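# Sort faulty pump bottles into the grey tray

## Task

There are five empty pump bottles, and one or two of them have a broken pump whose head stays down once pressed. Test them, put every faulty bottle into the grey tray, and leave every working bottle standing upright on the table outside the tray. The final arrangement must hold without the robot's help: open the grippers and pull the arms away, and everything must settle and stay still shortly afterwards. Nothing may end up off the table.

## Robot and tools

Robot: two arms, left_arm and right_arm, each with seven joints and a parallel two-finger gripper. The scene frame is shared by both arms. Its origin sits on the table surface midway between the arm bases, +x points forward over the table, +z points up, and left_arm is mounted on the +y side. The names left and right refer to the arms, not to sides of any camera image.

Gripper geometry: the fingers extend along the gripper's own +z axis and close along its x axis. The reported end_effector_position is the point midway between the pads; fingertips stick out 17.5 mm past it. Pure rotations pivot about that point.

A row is always 20 plain numbers, covering both arms even if only one should move. Order: left x, y, z (metres, absolute target in the scene frame), left qw, qx, qy, qz (absolute orientation quaternion, w first), left gripper position, force_limit, speed; then the same ten for the right arm. So each arm's part is an absolute pose plus three gripper values, not an offset. Gripper values lie in [-1, 1]. position: +1 is fully open (50 mm gap), around -0.65 the pads meet, and -1 means grip until the object stops the fingers. force_limit maps roughly -1 to 20 N, 0 to 102 N, +1 to 185 N per pad (actual grip may run about 17 % over). speed maps -1 to 20 mm/s, 0 to 85, +1 to 150 mm/s of gap change. To leave a gripper unchanged, repeat its last three numbers, since 0 is itself a command. New force_limit or speed only apply after position changes by at least 0.01. To keep an arm still, resend the exact pose (position and quaternion) from the last result before it was meant to stay, and resend the same target quaternion every row to hold orientation.

execute_actions takes "actions", a list of at most one item, and optional "pictures" (boolean). Empty list: just report the state. {"rows": [...], "steps": n}: up to 15 rows, n up to 15 control steps of 1/30 s (default 15); each row runs one step and the last row repeats. {"steps": n} without rows: a wait of up to 300 steps counted from the previous result, including the time spent composing the reply. Targets more than 0.6 m from the arm's last reported position along any gripper axis get the call refused, and nothing is sent. Each step, the command is clipped to 70 mm and 16 degrees from the measured pose; after the last step an arm only continues to that clipped pose, so long moves need several calls.

move takes "target" (one 20-number row as above) and optional "speed" in m/s, 0.002 to 0.5, default 0.25; rotation is capped at twice that value in rad/s. Both grippers follow straight paths to their absolute poses, finishing together in 0.5 to 10 s; anything longer is cut short at 10 s. Paths ignore obstacles and the other arm. Gripper numbers are sent at the start. The result adds a move: line giving the ending (done, off_target, moving, held, fault) and any limits (paced means the pose was clipped; held means some steps were blocked, after which the arm may jump faster than requested), plus each gripper's distance to its pose. If only one arm is named, the other finished normally.

wait takes "seconds" (0 to 10) and lets the scene run without new commands.

zoom_image takes "camera" (cam_head_left, cam_head_right, cam_high, cam_low, cam_left_wrist, cam_right_wrist) and "region" [x0, y0, x1, y1] in image pixels, top-left origin, at most 504 by 504. All cameras are 504x504. Calibration lines give K and T_world_to_cam in the scene frame; fixed cameras may be off by a couple of degrees and millimetres.

finished_scene takes "scene" (integer) and ends that scene irreversibly; its result reports success and gives the next task.

Result lines: the state line gives each gripper's position and quaternion; long reach makes it less accurate. object_status: 0 moving, 1 blocked while opening, 2 blocked while closing (a real grip), 3 reached the commanded opening or pads touched (usually nothing held). position_measured in counts: gap is about (250 - counts) x 0.202 mm. "pose unreachable" means a clearance check altered or blocked that arm's command; HELD marks affected steps. "Hand target" shows where the controller currently drives each gripper. MOTOR HOT appears from 60 °C; at 75 °C the arm sags with an OVER-TEMPERATURE FAULT. A TORQUE FAULT (joint load limits 51.3 N m for the first four joints, 32.3 N m for the wrist three, held weight included) freezes the arm for 10 s and drops the rest of the call.

Approach: press each pump head down with a gripper from above, lift away, and look whether it springs back. Grip bottles with position -1 and confirm status 2. Place faulty ones in the grey tray, keep good ones upright outside it, then open and retreat. Avoid fast contacts, pushing far past a contact point, arms colliding or pressing each other, tipping bottles, letting objects drop, and knocking anything off the table. Occasional outside tugs or pushes may disturb held or loose items.

Each tool is called after "Call:" as name([rows], argument=value, ...), one row to a line, values as JSON.

## Session

Call:
execute_actions(actions=[])

Scene clock: 0.00 s of 5100.00 s.
left_arm: end_effector_position=(+0.5118, -0.0208, +0.2003) position_measured=3 object_status=3 end_effector_quat_wxyz=(+0.284, +0.766, -0.161, +0.553) | right_arm: end_effector_position=(+0.4479, -0.1909, +0.1812) position_measured=3 object_status=3 end_effector_quat_wxyz=(+0.002, +0.630, +0.777, +0.000)
Joint positions: left_arm=[ 0.941  1.004 -0.999  2.312 -0.367 -1.492  1.06 ] | right_arm=[-0.058  0.431  0.001  1.654  0.002  1.053  1.513]
Joint velocities: left_arm=[ 0.001 -0.    -0.001 -0.     0.    -0.001 -0.   ] | right_arm=[ 0.     0.001  0.     0.    -0.    -0.     0.001]
Motor temperatures (°C, as the motors report them): left_arm=[27 27 27 30 31 27 34] | right_arm=[25 25 24 26 33 32 42]
Hand target (left_arm): +0.512, -0.021, +0.200; +0.284, +0.766, -0.161, +0.553
Hand target (right_arm): +0.448, -0.191, +0.181; +0.002, +0.630, +0.777, +0.000
camera_calibration (this result's frames):
cam_left_wrist: T_world_to_cam=[[0.358678, 0.0389705, 0.932648, -0.365467], [-0.536702, -0.80886, 0.240203, 0.248372], [0.763742, -0.586709, -0.269205, -0.184314], [0, 0, 0, 1]] pos_world=[0.405155, 0.107002, 0.231574]

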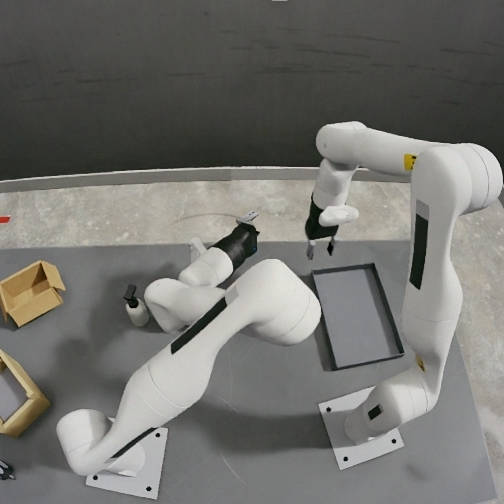

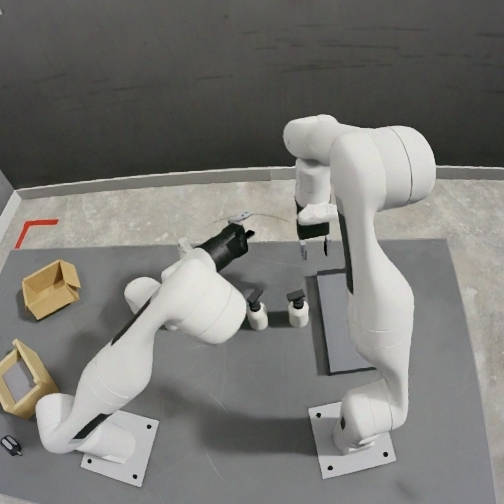

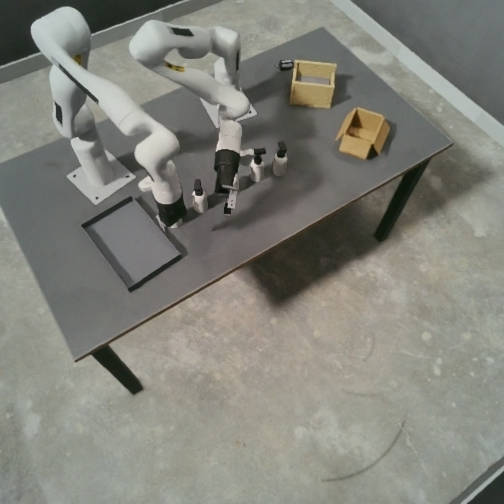

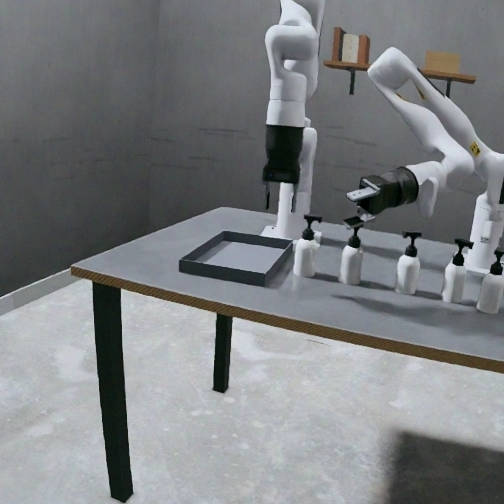

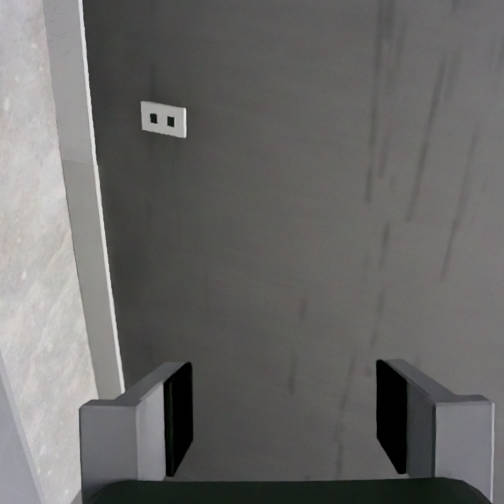

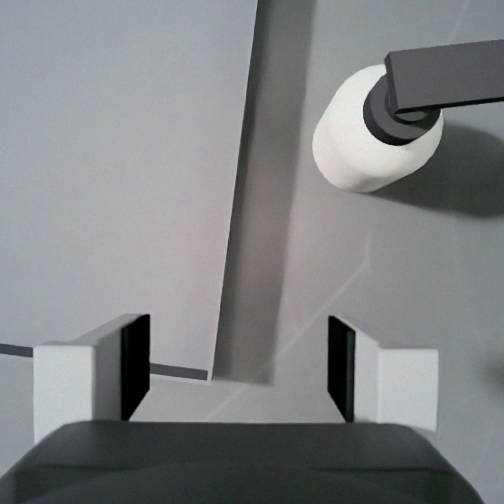

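Call:
move(target=[0.512,0.03,0.33,0.284,0.766,-0.161,0.553,-1,-1,1,0.448,-0.191,0.22,0.002,0.63,0.777,0,-1,-1,1], speed=0.2)

Scene clock: 5.03 s of 5100.00 s.
left_arm: end_effector_position=(+0.5122, +0.0296, +0.3295) position_measured=251 object_status=3 end_effector_quat_wxyz=(+0.284, +0.766, -0.161, +0.553) | right_arm: end_effector_position=(+0.4478, -0.1911, +0.2200) position_measured=251 object_status=3 end_effector_quat_wxyz=(+0.002, +0.630, +0.777, -0.000)
Joint positions: left_arm=[ 0.995  0.617 -1.261  2.284 -0.779 -1.27   1.138] | right_arm=[-0.061  0.391  0.004  1.582  0.002  1.167  1.513]
Joint velocities: left_arm=[ 0.004 -0.005 -0.002 -0.001  0.001  0.002  0.001] | right_arm=[ 0.     0.    -0.001 -0.    -0.001  0.    -0.001]
Motor temperatures (°C, as the motors report them): left_arm=[27 27 27 30 31 27 34] | right_arm=[25 25 24 26 33 32 42]
Hand target (left_arm): +0.512, +0.029, +0.330; +0.285, +0.766, -0.161, +0.553
Hand target (right_arm): +0.448, -0.191, +0.220; +0.002, +0.630, +0.777, -0.000
Off the commanded pose (left_arm): 0.001 m, 0 deg.
Off the commanded pose (right_arm): 0.000 m, 0 deg.
After step 90, 0.73 s passed at rest.
move: done
camera_calibration (this result's frames):
cam_left_wrist: T_world_to_cam=[[0.359156, 0.0395627, 0.932438, -0.488241], [-0.536092, -0.809081, 0.24082, 0.257844], [0.763945, -0.586365, -0.269377, -0.120275], [0, 0, 0, 1]] pos_world=[0.405466, 0.157408, 0.360761]
cam_right_wrist: T_world_to_cam=[[-0.212493, 0.976776, 0.0274729, 0.269261], [0.97711, 0.212106, 0.0163125, -0.374641], [0.0101065, 0.0303104, -0.999489, 0.384461], [0, 0, 0, 1]] pos_world=[0.419396, -0.195197, 0.382979]

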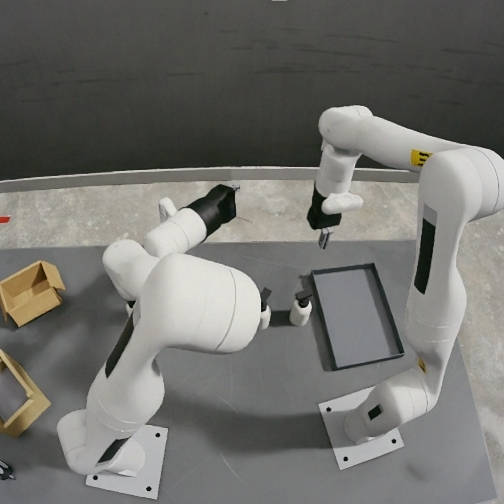

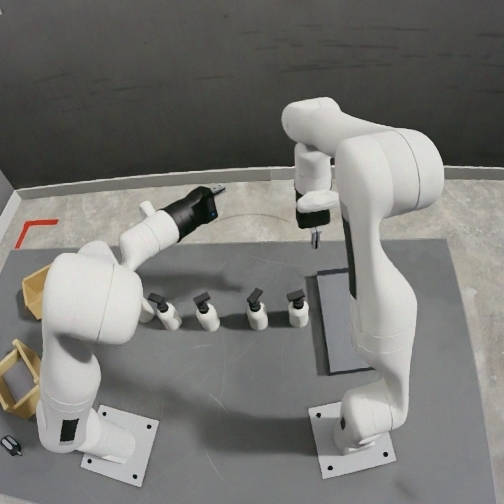

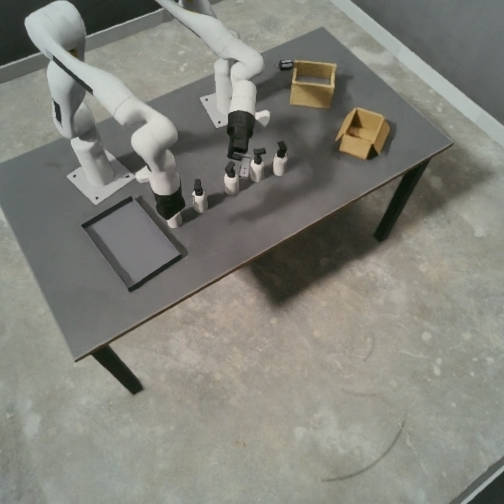

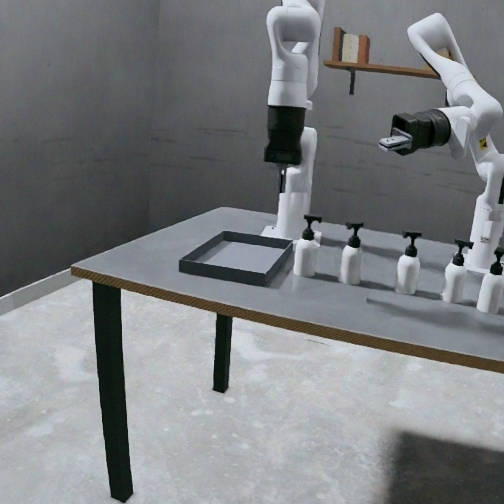

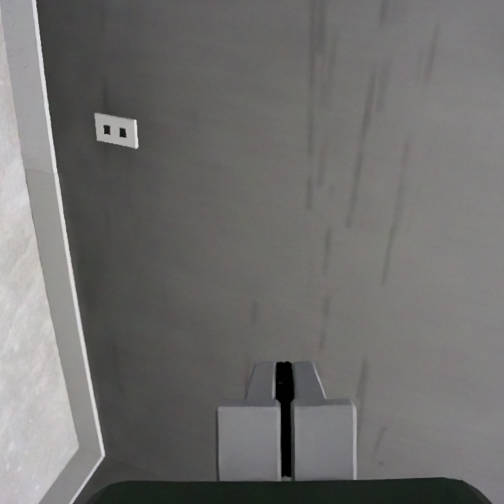

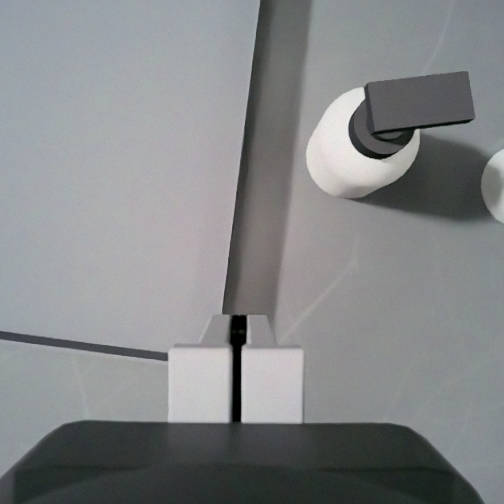

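Call:
move(target=[0.33,0.42,0.35,0,0.7071,0.7071,0,-1,-1,1,0.352,-0.131,0.21,0,0.7071,0.7071,0,-1,-1,1], speed=0.3)

Scene clock: 13.00 s of 5100.00 s.
left_arm: end_effector_position=(+0.3299, +0.4193, +0.3520) position_measured=251 object_status=3 end_effector_quat_wxyz=(+0.001, +0.708, +0.706, +0.000) | right_arm: end_effector_position=(+0.3520, -0.1308, +0.2098) position_measured=251 object_status=3 end_effector_quat_wxyz=(-0.000, +0.707, +0.707, +0.000)
Joint positions: left_arm=[ 2.564 -0.204 -2.981  1.415 -0.03   1.524  1.295] | right_arm=[-0.253  0.242 -0.01   1.835  0.002  1.064  1.098]
Joint velocities: left_arm=[-0.002 -0.012 -0.002 -0.006 -0.     0.006  0.   ] | right_arm=[-0.001 -0.    -0.001  0.001  0.001  0.001 -0.001]
Motor temperatures (°C, as the motors report them): left_arm=[27 27 27 30 31 27 34] | right_arm=[25 25 24 26 33 32 42]
Hand target (left_arm): +0.330, +0.420, +0.352; +0.001, +0.708, +0.706, -0.000
Hand target (right_arm): +0.352, -0.131, +0.210; -0.000, +0.707, +0.707, +0.000
Off the commanded pose (left_arm): 0.002 m, 0 deg.
Off the commanded pose (right_arm): 0.000 m, 0 deg.
After step 90, 0.77 s passed at rest.
move: done; limits=paced
camera_calibration (this result's frames):
cam_left_wrist: T_world_to_cam=[[0.0109176, 0.999222, -0.0378856, -0.405183], [0.999337, -0.0122192, -0.0342948, -0.273849], [-0.034731, -0.0374861, -0.998693, 0.54356], [0, 0, 0, 1]] pos_world=[0.296969, 0.421897, 0.518108]
cam_right_wrist: T_world_to_cam=[[-0.00616214, 0.999472, 0.0318872, 0.119776], [0.99989, 0.0057272, 0.0137135, -0.328108], [0.0135236, 0.0319681, -0.999397, 0.372336], [0, 0, 0, 1]] pos_world=[0.323774, -0.129737, 0.372792]

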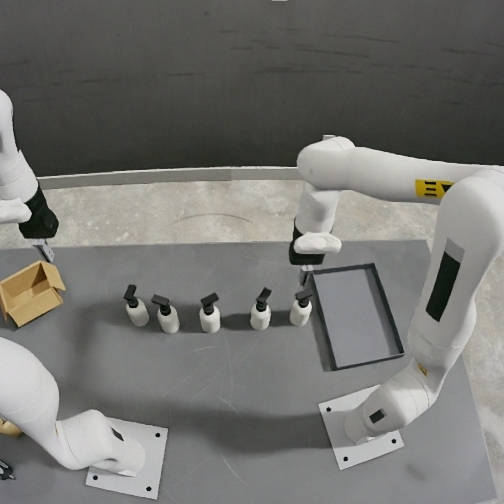

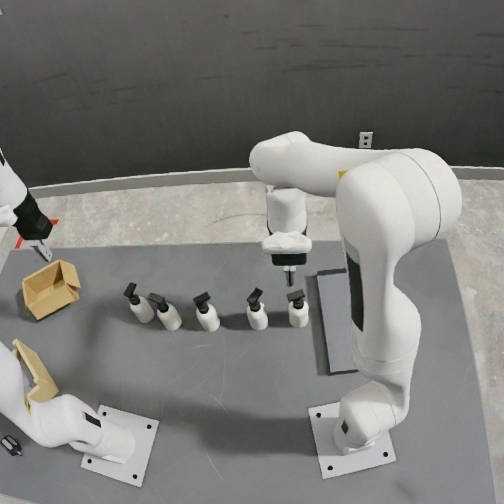

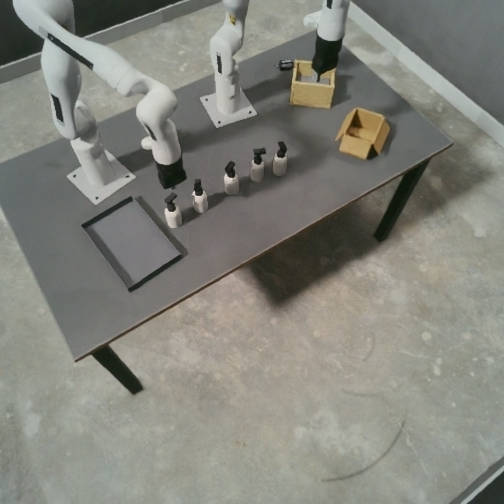

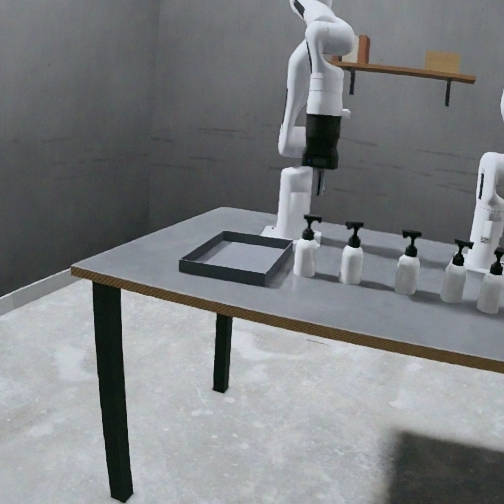

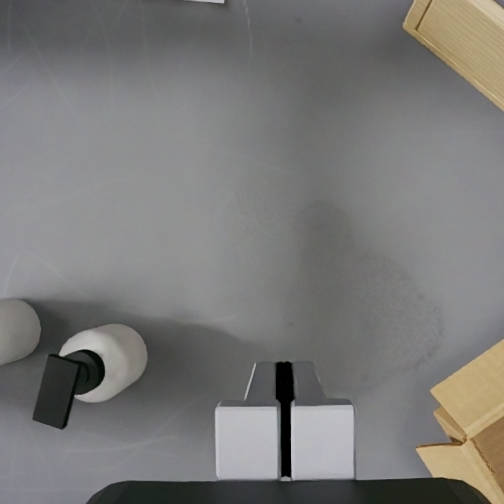

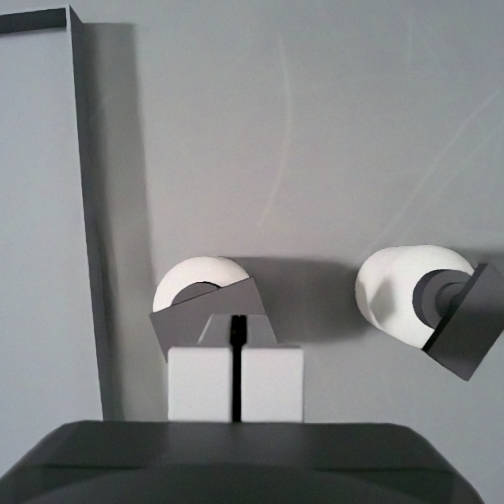

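Call:
move(target=[0.359,0.291,0.22,0,0.7071,0.7071,0,-1,-1,1,0.35,-0.147,0.19,0,0.7071,0.7071,0,-1,-1,1], speed=0.25)

Scene clock: 22.47 s of 5100.00 s.
left_arm: end_effector_position=(+0.3589, +0.2916, +0.2202) position_measured=251 object_status=3 end_effector_quat_wxyz=(+0.000, +0.707, +0.707, +0.000) | right_arm: end_effector_position=(+0.3501, -0.1470, +0.1900) position_measured=251 object_status=3 end_effector_quat_wxyz=(+0.000, +0.707, +0.707, -0.000)
Joint positions: left_arm=[ 2.82  -0.316 -2.882  1.709 -0.089  1.128  1.682] | right_arm=[-0.225  0.251 -0.002  1.897  0.001  0.994  1.136]
Joint velocities: left_arm=[ 0.005 -0.003  0.003 -0.    -0.003 -0.001  0.003] | right_arm=[ 0.    -0.     0.     0.001 -0.001 -0.     0.   ]
Motor temperatures (°C, as the motors report them): left_arm=[27 27 27 30 31 27 34] | right_arm=[25 25 24 26 33 32 42]
Hand target (left_arm): +0.359, +0.291, +0.220; -0.000, +0.707, +0.707, +0.000
Hand target (right_arm): +0.350, -0.147, +0.190; +0.000, +0.707, +0.707, -0.000
Off the commanded pose (left_arm): 0.001 m, 0 deg.
Off the commanded pose (right_arm): 0.000 m, 0 deg.
After step 90, 5.20 s passed at rest.
move: done
camera_calibration (this result's frames):
cam_left_wrist: T_world_to_cam=[[0.00782673, 0.999334, -0.0356499, -0.282241], [0.999307, -0.0091138, -0.0360848, -0.309373], [-0.0363856, -0.0353428, -0.998713, 0.408173], [0, 0, 0, 1]] pos_world=[0.32622, 0.293659, 0.386422]
cam_right_wrist: T_world_to_cam=[[-0.00631156, 0.999514, 0.0305173, 0.136864], [0.999887, 0.00589268, 0.0137965, -0.325806], [0.01361, 0.0306009, -0.999439, 0.352849], [0, 0, 0, 1]] pos_world=[0.321831, -0.145676, 0.35297]

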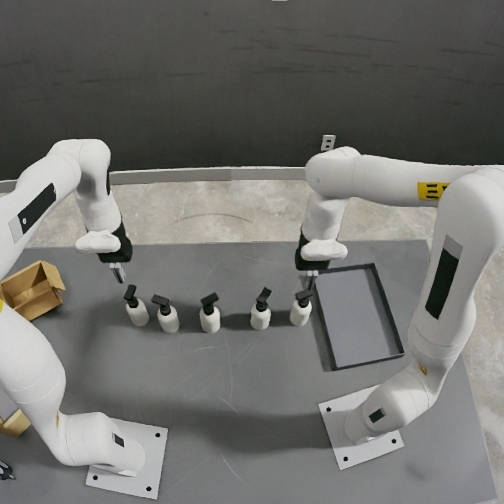

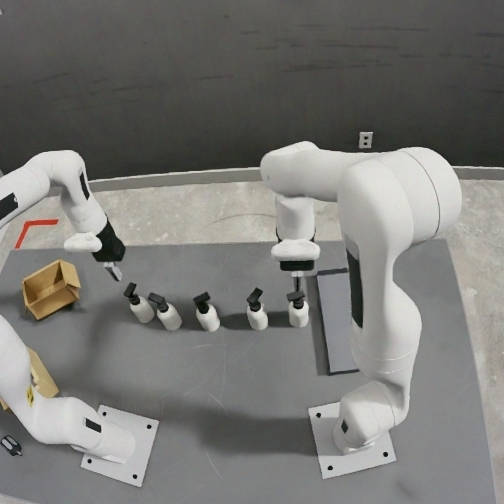

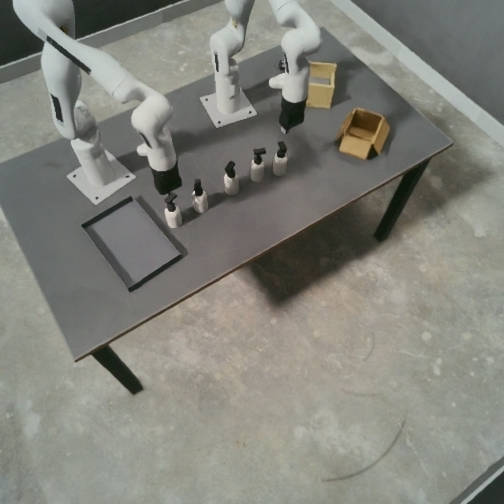

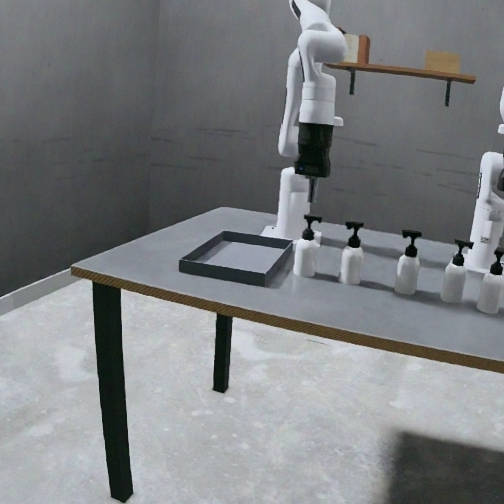

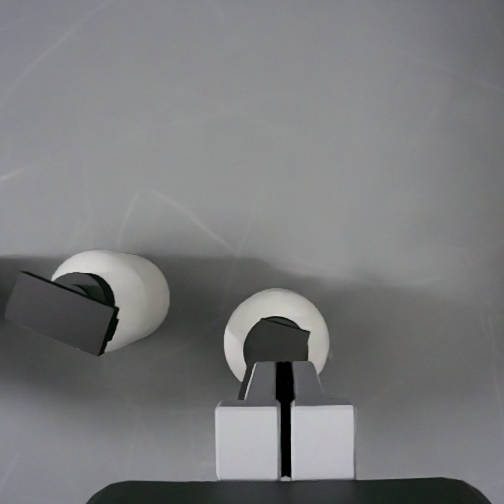

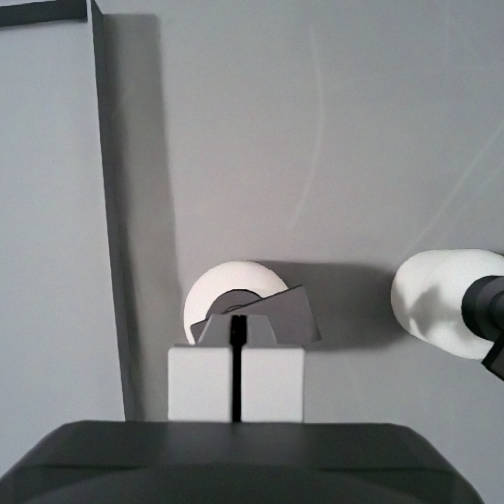

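Call:
move(target=[0.355,0.288,0.17,0,0.7071,0.7071,0,-1,-1,1,0.351,-0.147,0.165,0,0.7071,0.7071,0,-1,-1,1], speed=0.15)

Call:
move(target=[0.355,0.288,0.143,0,0.7071,0.7071,0,-1,-1,1,0.351,-0.147,0.143,0,0.7071,0.7071,0,-1,-1,1], speed=0.05)

Call:
move(target=[0.355,0.288,0.2,0,0.7071,0.7071,0,-1,-1,1,0.351,-0.147,0.19,0,0.7071,0.7071,0,-1,-1,1], speed=0.15)

Call:
move(target=[0.333,0.199,0.2,0,0.7071,0.7071,0,-1,-1,1,0.345,-0.032,0.19,0,0.7071,0.7071,0,-1,-1,1])

Call:
zoom_image(camera="cam_low", region=[280, 150, 504, 320])

Scene clock: 43.97 s of 5100.00 s.
left_arm: end_effector_position=(+0.3550, +0.2881, +0.1702) position_measured=251 object_status=3 end_effector_quat_wxyz=(+0.000, +0.707, +0.707, +0.000) | right_arm: end_effector_position=(+0.3511, -0.1469, +0.1650) position_measured=251 object_status=3 end_effector_quat_wxyz=(+0.000, +0.707, +0.707, +0.000)
Joint positions: left_arm=[ 2.835 -0.369 -2.887  1.814 -0.11   0.972  1.711] | right_arm=[-0.223  0.289 -0.003  1.939  0.001  0.913  1.136]
Joint velocities: left_arm=[-0.    -0.003  0.001  0.002 -0.001 -0.002  0.001] | right_arm=[ 0.     0.003  0.     0.001 -0.    -0.     0.   ]
Motor temperatures (°C, as the motors report them): left_arm=[27 27 27 30 31 27 34] | right_arm=[25 25 24 26 33 32 42]
Hand target (left_arm): +0.355, +0.288, +0.170; +0.000, +0.707, +0.707, -0.000
Hand target (right_arm): +0.351, -0.147, +0.165; -0.000, +0.707, +0.707, +0.000
Off the commanded pose (left_arm): 0.000 m, 0 deg.
Off the commanded pose (right_arm): 0.000 m, 0 deg.
After step 90, 17.67 s passed at rest.
move: done
camera_calibration (this result's frames):
cam_left_wrist: T_world_to_cam=[[0.00805112, 0.99932, -0.0359742, -0.280524], [0.999295, -0.00935993, -0.0363631, -0.307231], [-0.0366751, -0.0356561, -0.998691, 0.35813], [0, 0, 0, 1]] pos_world=[0.322408, 0.290227, 0.336397]
cam_right_wrist: T_world_to_cam=[[-0.00630895, 0.999508, 0.0307295, 0.137526], [0.999885, 0.00588266, 0.0139428, -0.326486], [0.0137552, 0.030814, -0.99943, 0.327906], [0, 0, 0, 1]] pos_world=[0.322806, -0.145642, 0.328045]

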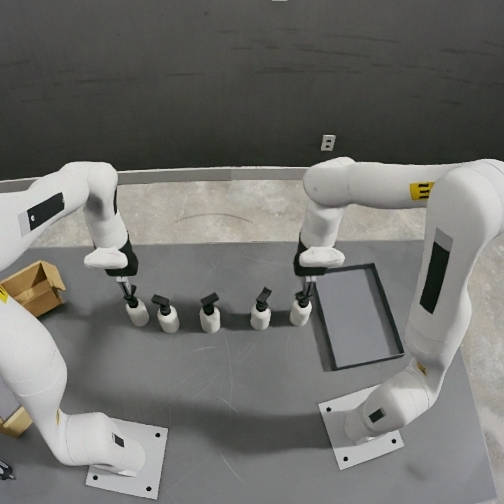

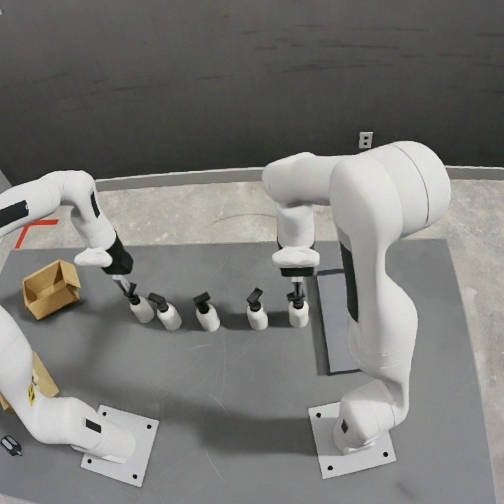

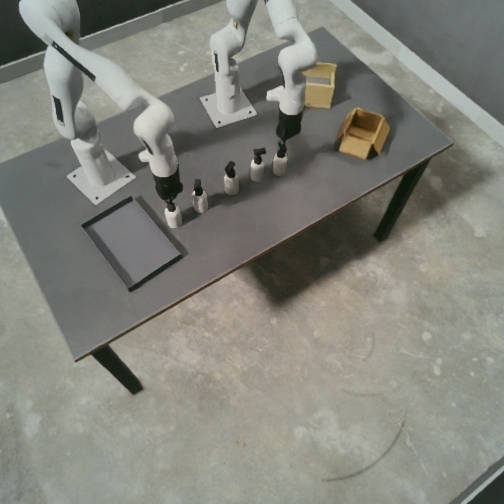

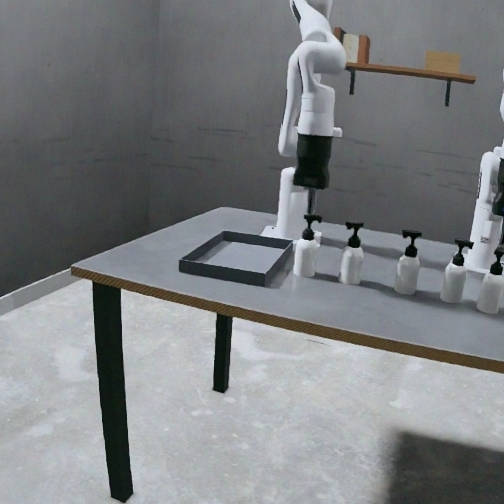

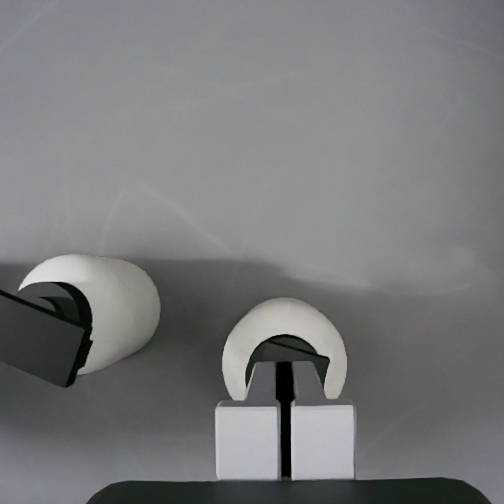

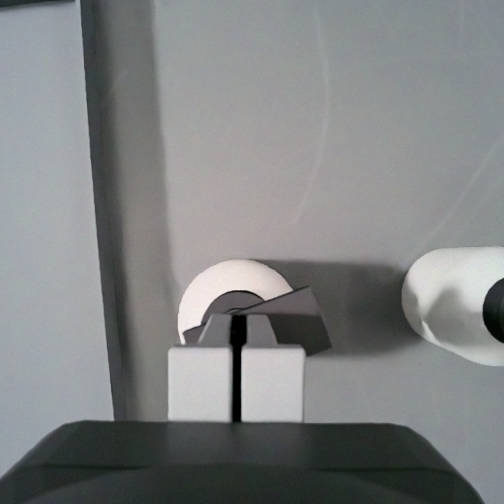

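Scene clock: 44.80 s of 5100.00 s.
left_arm: end_effector_position=(+0.3551, +0.2881, +0.1434) position_measured=251 object_status=3 end_effector_quat_wxyz=(+0.000, +0.707, +0.707, +0.000) | right_arm: end_effector_position=(+0.3516, -0.1467, +0.1441) position_measured=251 object_status=3 end_effector_quat_wxyz=(+0.000, +0.707, +0.707, +0.001)
Joint positions: left_arm=[ 2.843 -0.409 -2.894  1.857 -0.126  0.89   1.725] | right_arm=[-0.222  0.323 -0.004  1.974  0.001  0.842  1.136]
Joint velocities: left_arm=[ 0.001 -0.004 -0.002  0.001 -0.    -0.003  0.002] | right_arm=[-0.    -0.002  0.001  0.     0.    -0.     0.001]
Motor temperatures (°C, as the motors report them): left_arm=[27 27 27 30 31 27 34] | right_arm=[25 25 24 26 33 32 42]
Hand target (left_arm): +0.355, +0.288, +0.143; +0.000, +0.707, +0.707, -0.000
Hand target (right_arm): +0.351, -0.147, +0.143; -0.000, +0.707, +0.707, +0.000
Off the commanded pose (left_arm): 0.000 m, 0 deg.
Off the commanded pose (right_arm): 0.001 m, 0 deg.
move: done
camera_calibration (this result's frames):
cam_left_wrist: T_world_to_cam=[[0.00805784, 0.999323, -0.0358912, -0.281484], [0.999311, -0.00934742, -0.0359085, -0.308407], [-0.0362197, -0.0355772, -0.99871, 0.331186], [0, 0, 0, 1]] pos_world=[0.322458, 0.290194, 0.309582]
cam_right_wrist: T_world_to_cam=[[-0.00627435, 0.999476, 0.0317442, 0.137784], [0.999854, 0.00576514, 0.0161074, -0.327033], [0.0159159, 0.0318407, -0.999366, 0.306381], [0, 0, 0, 1]] pos_world=[0.322974, -0.145582, 0.307081]

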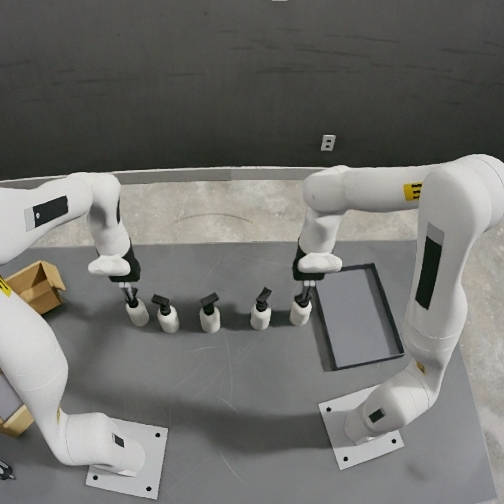

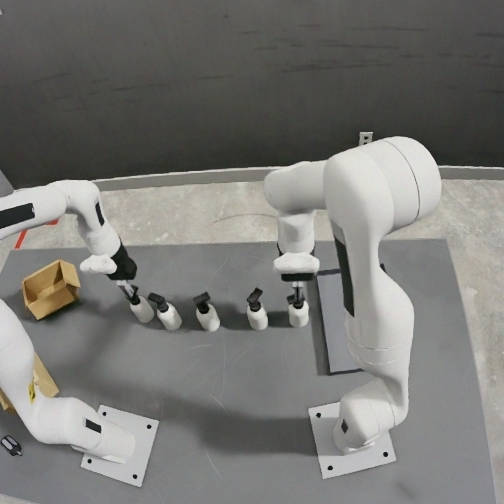

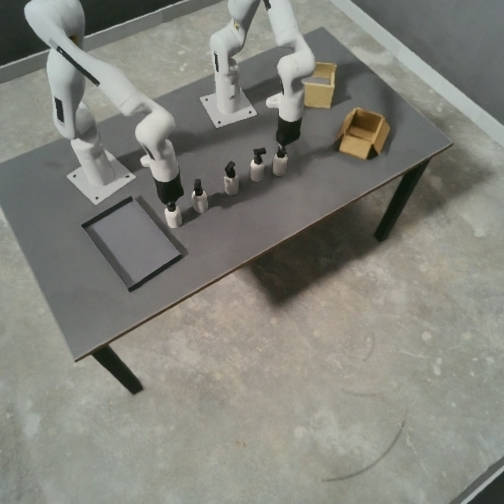

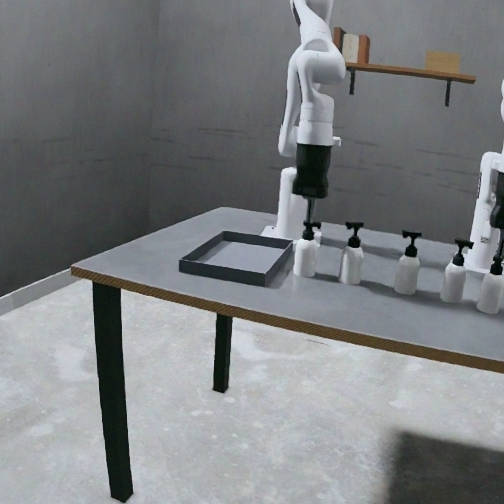

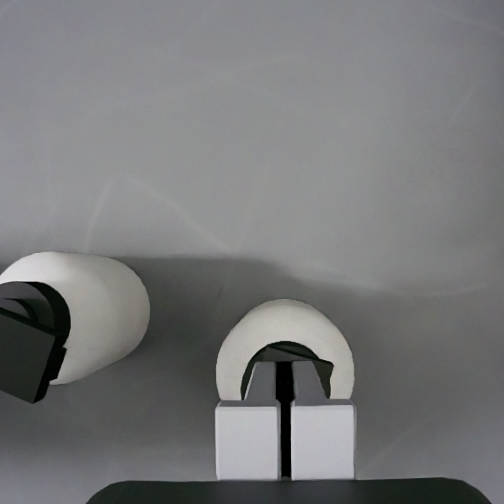

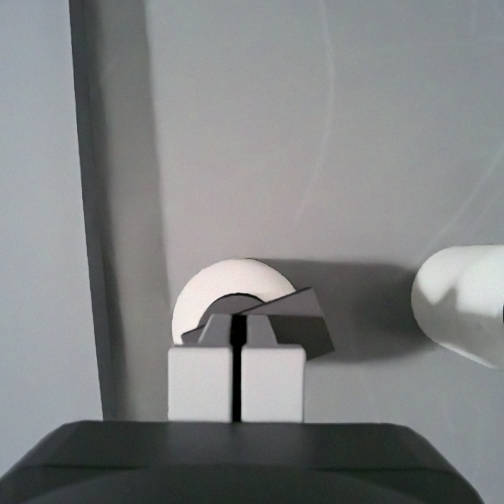

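Scene clock: 45.63 s of 5100.00 s.
left_arm: end_effector_position=(+0.3550, +0.2879, +0.1998) position_measured=251 object_status=3 end_effector_quat_wxyz=(-0.000, +0.707, +0.707, -0.000) | right_arm: end_effector_position=(+0.3508, -0.1471, +0.1899) position_measured=251 object_status=3 end_effector_quat_wxyz=(-0.000, +0.707, +0.707, -0.000)
Joint positions: left_arm=[ 2.829 -0.331 -2.882  1.76  -0.096  1.063  1.698] | right_arm=[-0.224  0.252 -0.001  1.895  0.     0.995  1.137]
Joint velocities: left_arm=[-0.001  0.004 -0.001 -0.002  0.002  0.003 -0.   ] | right_arm=[ 0.    -0.003 -0.001 -0.002  0.     0.003 -0.   ]
Motor temperatures (°C, as the motors report them): left_arm=[27 27 27 30 31 27 34] | right_arm=[25 25 24 26 33 32 42]
Hand target (left_arm): +0.355, +0.288, +0.200; -0.000, +0.707, +0.707, +0.000
Hand target (right_arm): +0.351, -0.147, +0.190; +0.000, +0.707, +0.707, -0.000
Off the commanded pose (left_arm): 0.000 m, 0 deg.
Off the commanded pose (right_arm): 0.000 m, 0 deg.
move: done
camera_calibration (this result's frames):
cam_left_wrist: T_world_to_cam=[[0.00805854, 0.99932, -0.0359889, -0.279326], [0.999279, -0.00938346, -0.0367987, -0.306053], [-0.0371114, -0.0356664, -0.998674, 0.387806], [0, 0, 0, 1]] pos_world=[0.322475, 0.290096, 0.365977]
cam_right_wrist: T_world_to_cam=[[-0.00587203, 0.999519, 0.030459, 0.136858], [0.999892, 0.0054589, 0.013629, -0.32655], [0.0134562, 0.0305358, -0.999443, 0.352879], [0, 0, 0, 1]] pos_world=[0.32257, -0.145785, 0.352965]

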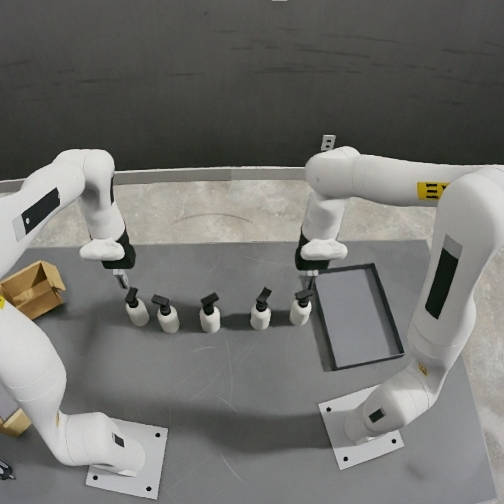

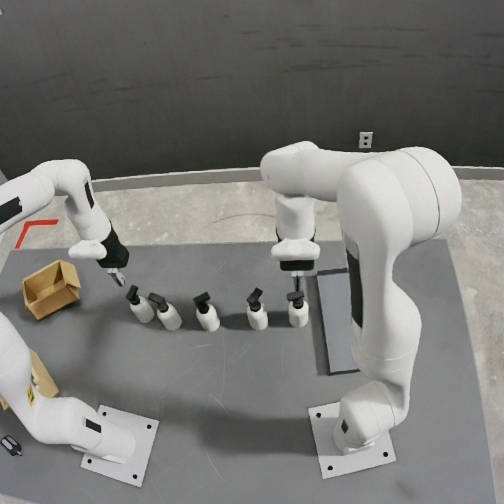

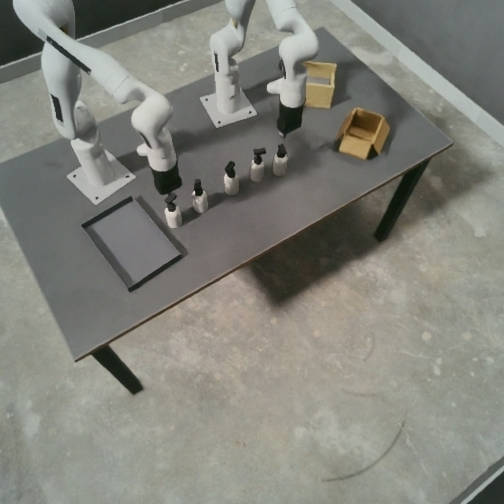

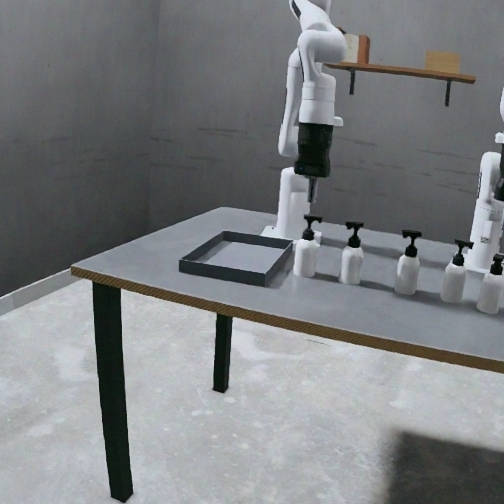

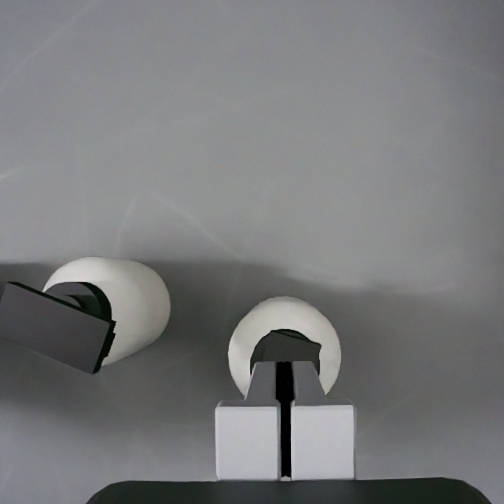

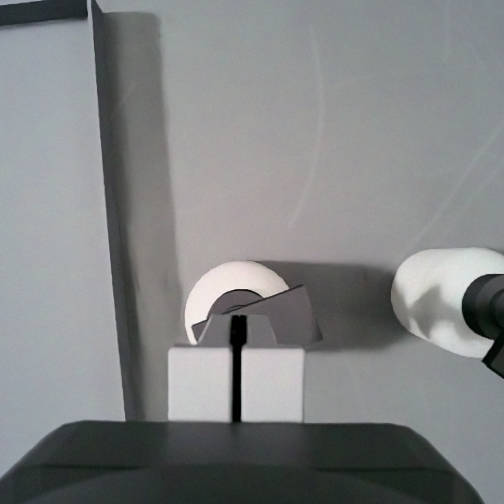

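Scene clock: 46.60 s of 5100.00 s.
left_arm: end_effector_position=(+0.3331, +0.1995, +0.2000) position_measured=251 object_status=3 end_effector_quat_wxyz=(+0.000, +0.707, +0.707, +0.000) | right_arm: end_effector_position=(+0.3448, -0.0318, +0.1903) position_measured=251 object_status=3 end_effector_quat_wxyz=(-0.000, +0.707, +0.707, +0.001)
Joint positions: left_arm=[ 3.015 -0.317 -2.831  1.786 -0.11   1.055  1.941] | right_arm=[-0.435  0.357 -0.062  1.739  0.024  1.045  0.856]
Joint velocities: left_arm=[ 0.005 -0.     0.003 -0.001 -0.002  0.001  0.003] | right_arm=[-0.005  0.005 -0.003 -0.002  0.002  0.001 -0.003]
Motor temperatures (°C, as the motors report them): left_arm=[27 27 27 30 31 27 34] | right_arm=[25 25 24 26 33 32 42]
Hand target (left_arm): +0.333, +0.199, +0.200; +0.000, +0.707, +0.707, +0.000
Hand target (right_arm): +0.345, -0.032, +0.190; -0.000, +0.707, +0.707, +0.000
Off the commanded pose (left_arm): 0.000 m, 0 deg.
Off the commanded pose (right_arm): 0.000 m, 0 deg.
move: done
camera_calibration (this result's frames):
cam_left_wrist: T_world_to_cam=[[0.00754108, 0.999326, -0.0359227, -0.190567], [0.999302, -0.00884549, -0.0362921, -0.285208], [-0.0365854, -0.0356239, -0.998695, 0.383888], [0, 0, 0, 1]] pos_world=[0.30049, 0.201591, 0.36619]
cam_right_wrist: T_world_to_cam=[[-0.00549854, 0.99947, 0.0320782, 0.0210933], [0.999887, 0.00504654, 0.0141545, -0.321324], [0.0139851, 0.0321524, -0.999385, 0.349648], [0, 0, 0, 1]] pos_world=[0.316514, -0.0307026, 0.353305]

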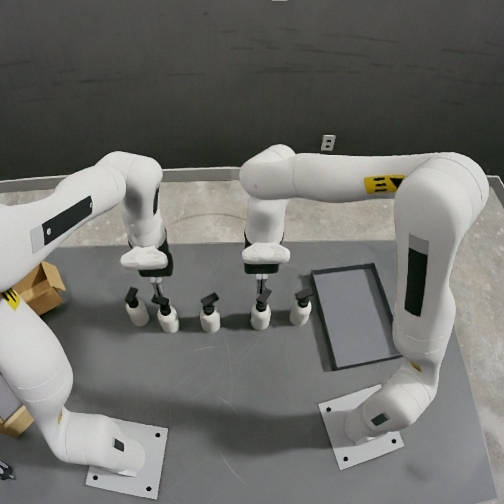

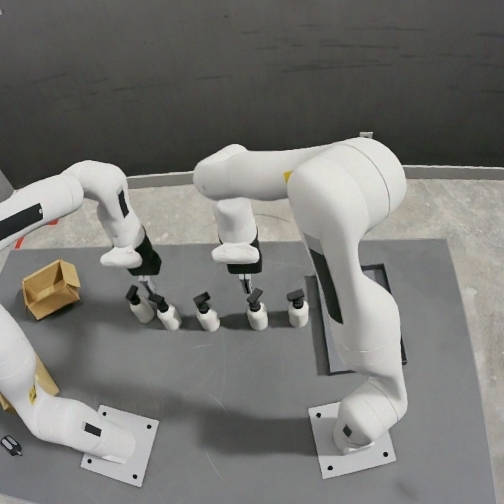

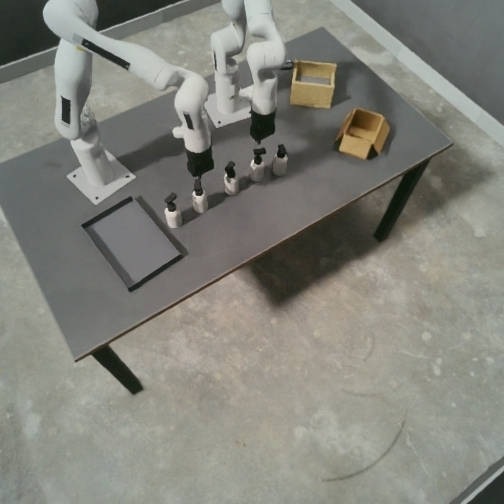

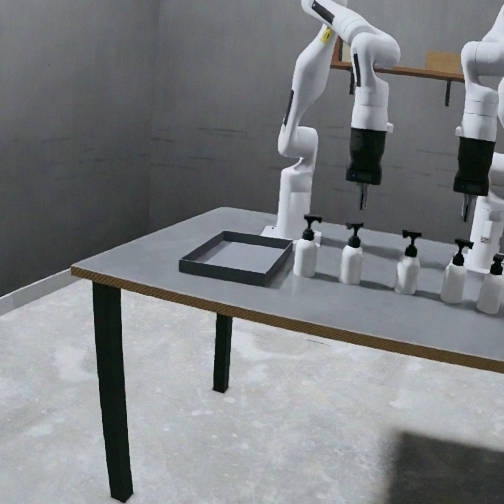

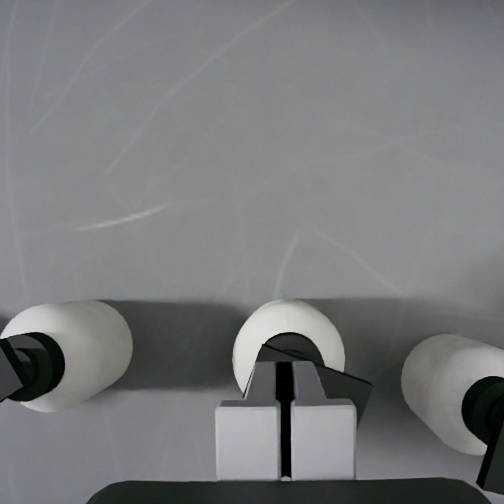

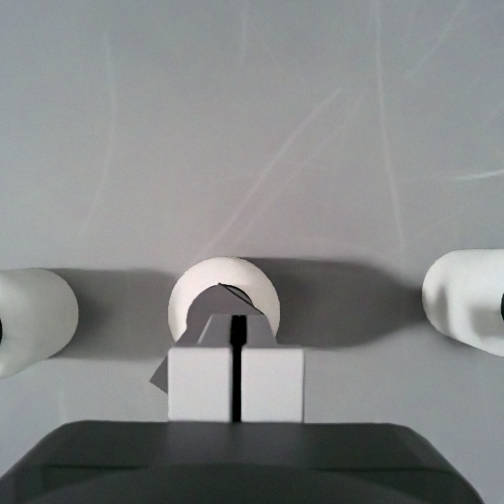

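Region (280, 150, 504, 320) of cam_low's 504x504 image, scaled by 2.250, with more detail than that image has; it fills the top 382 rows of this view, and the rest is white.

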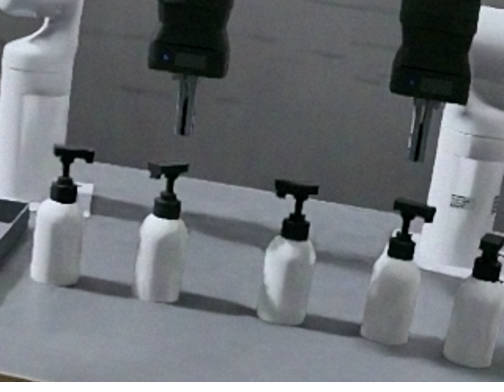

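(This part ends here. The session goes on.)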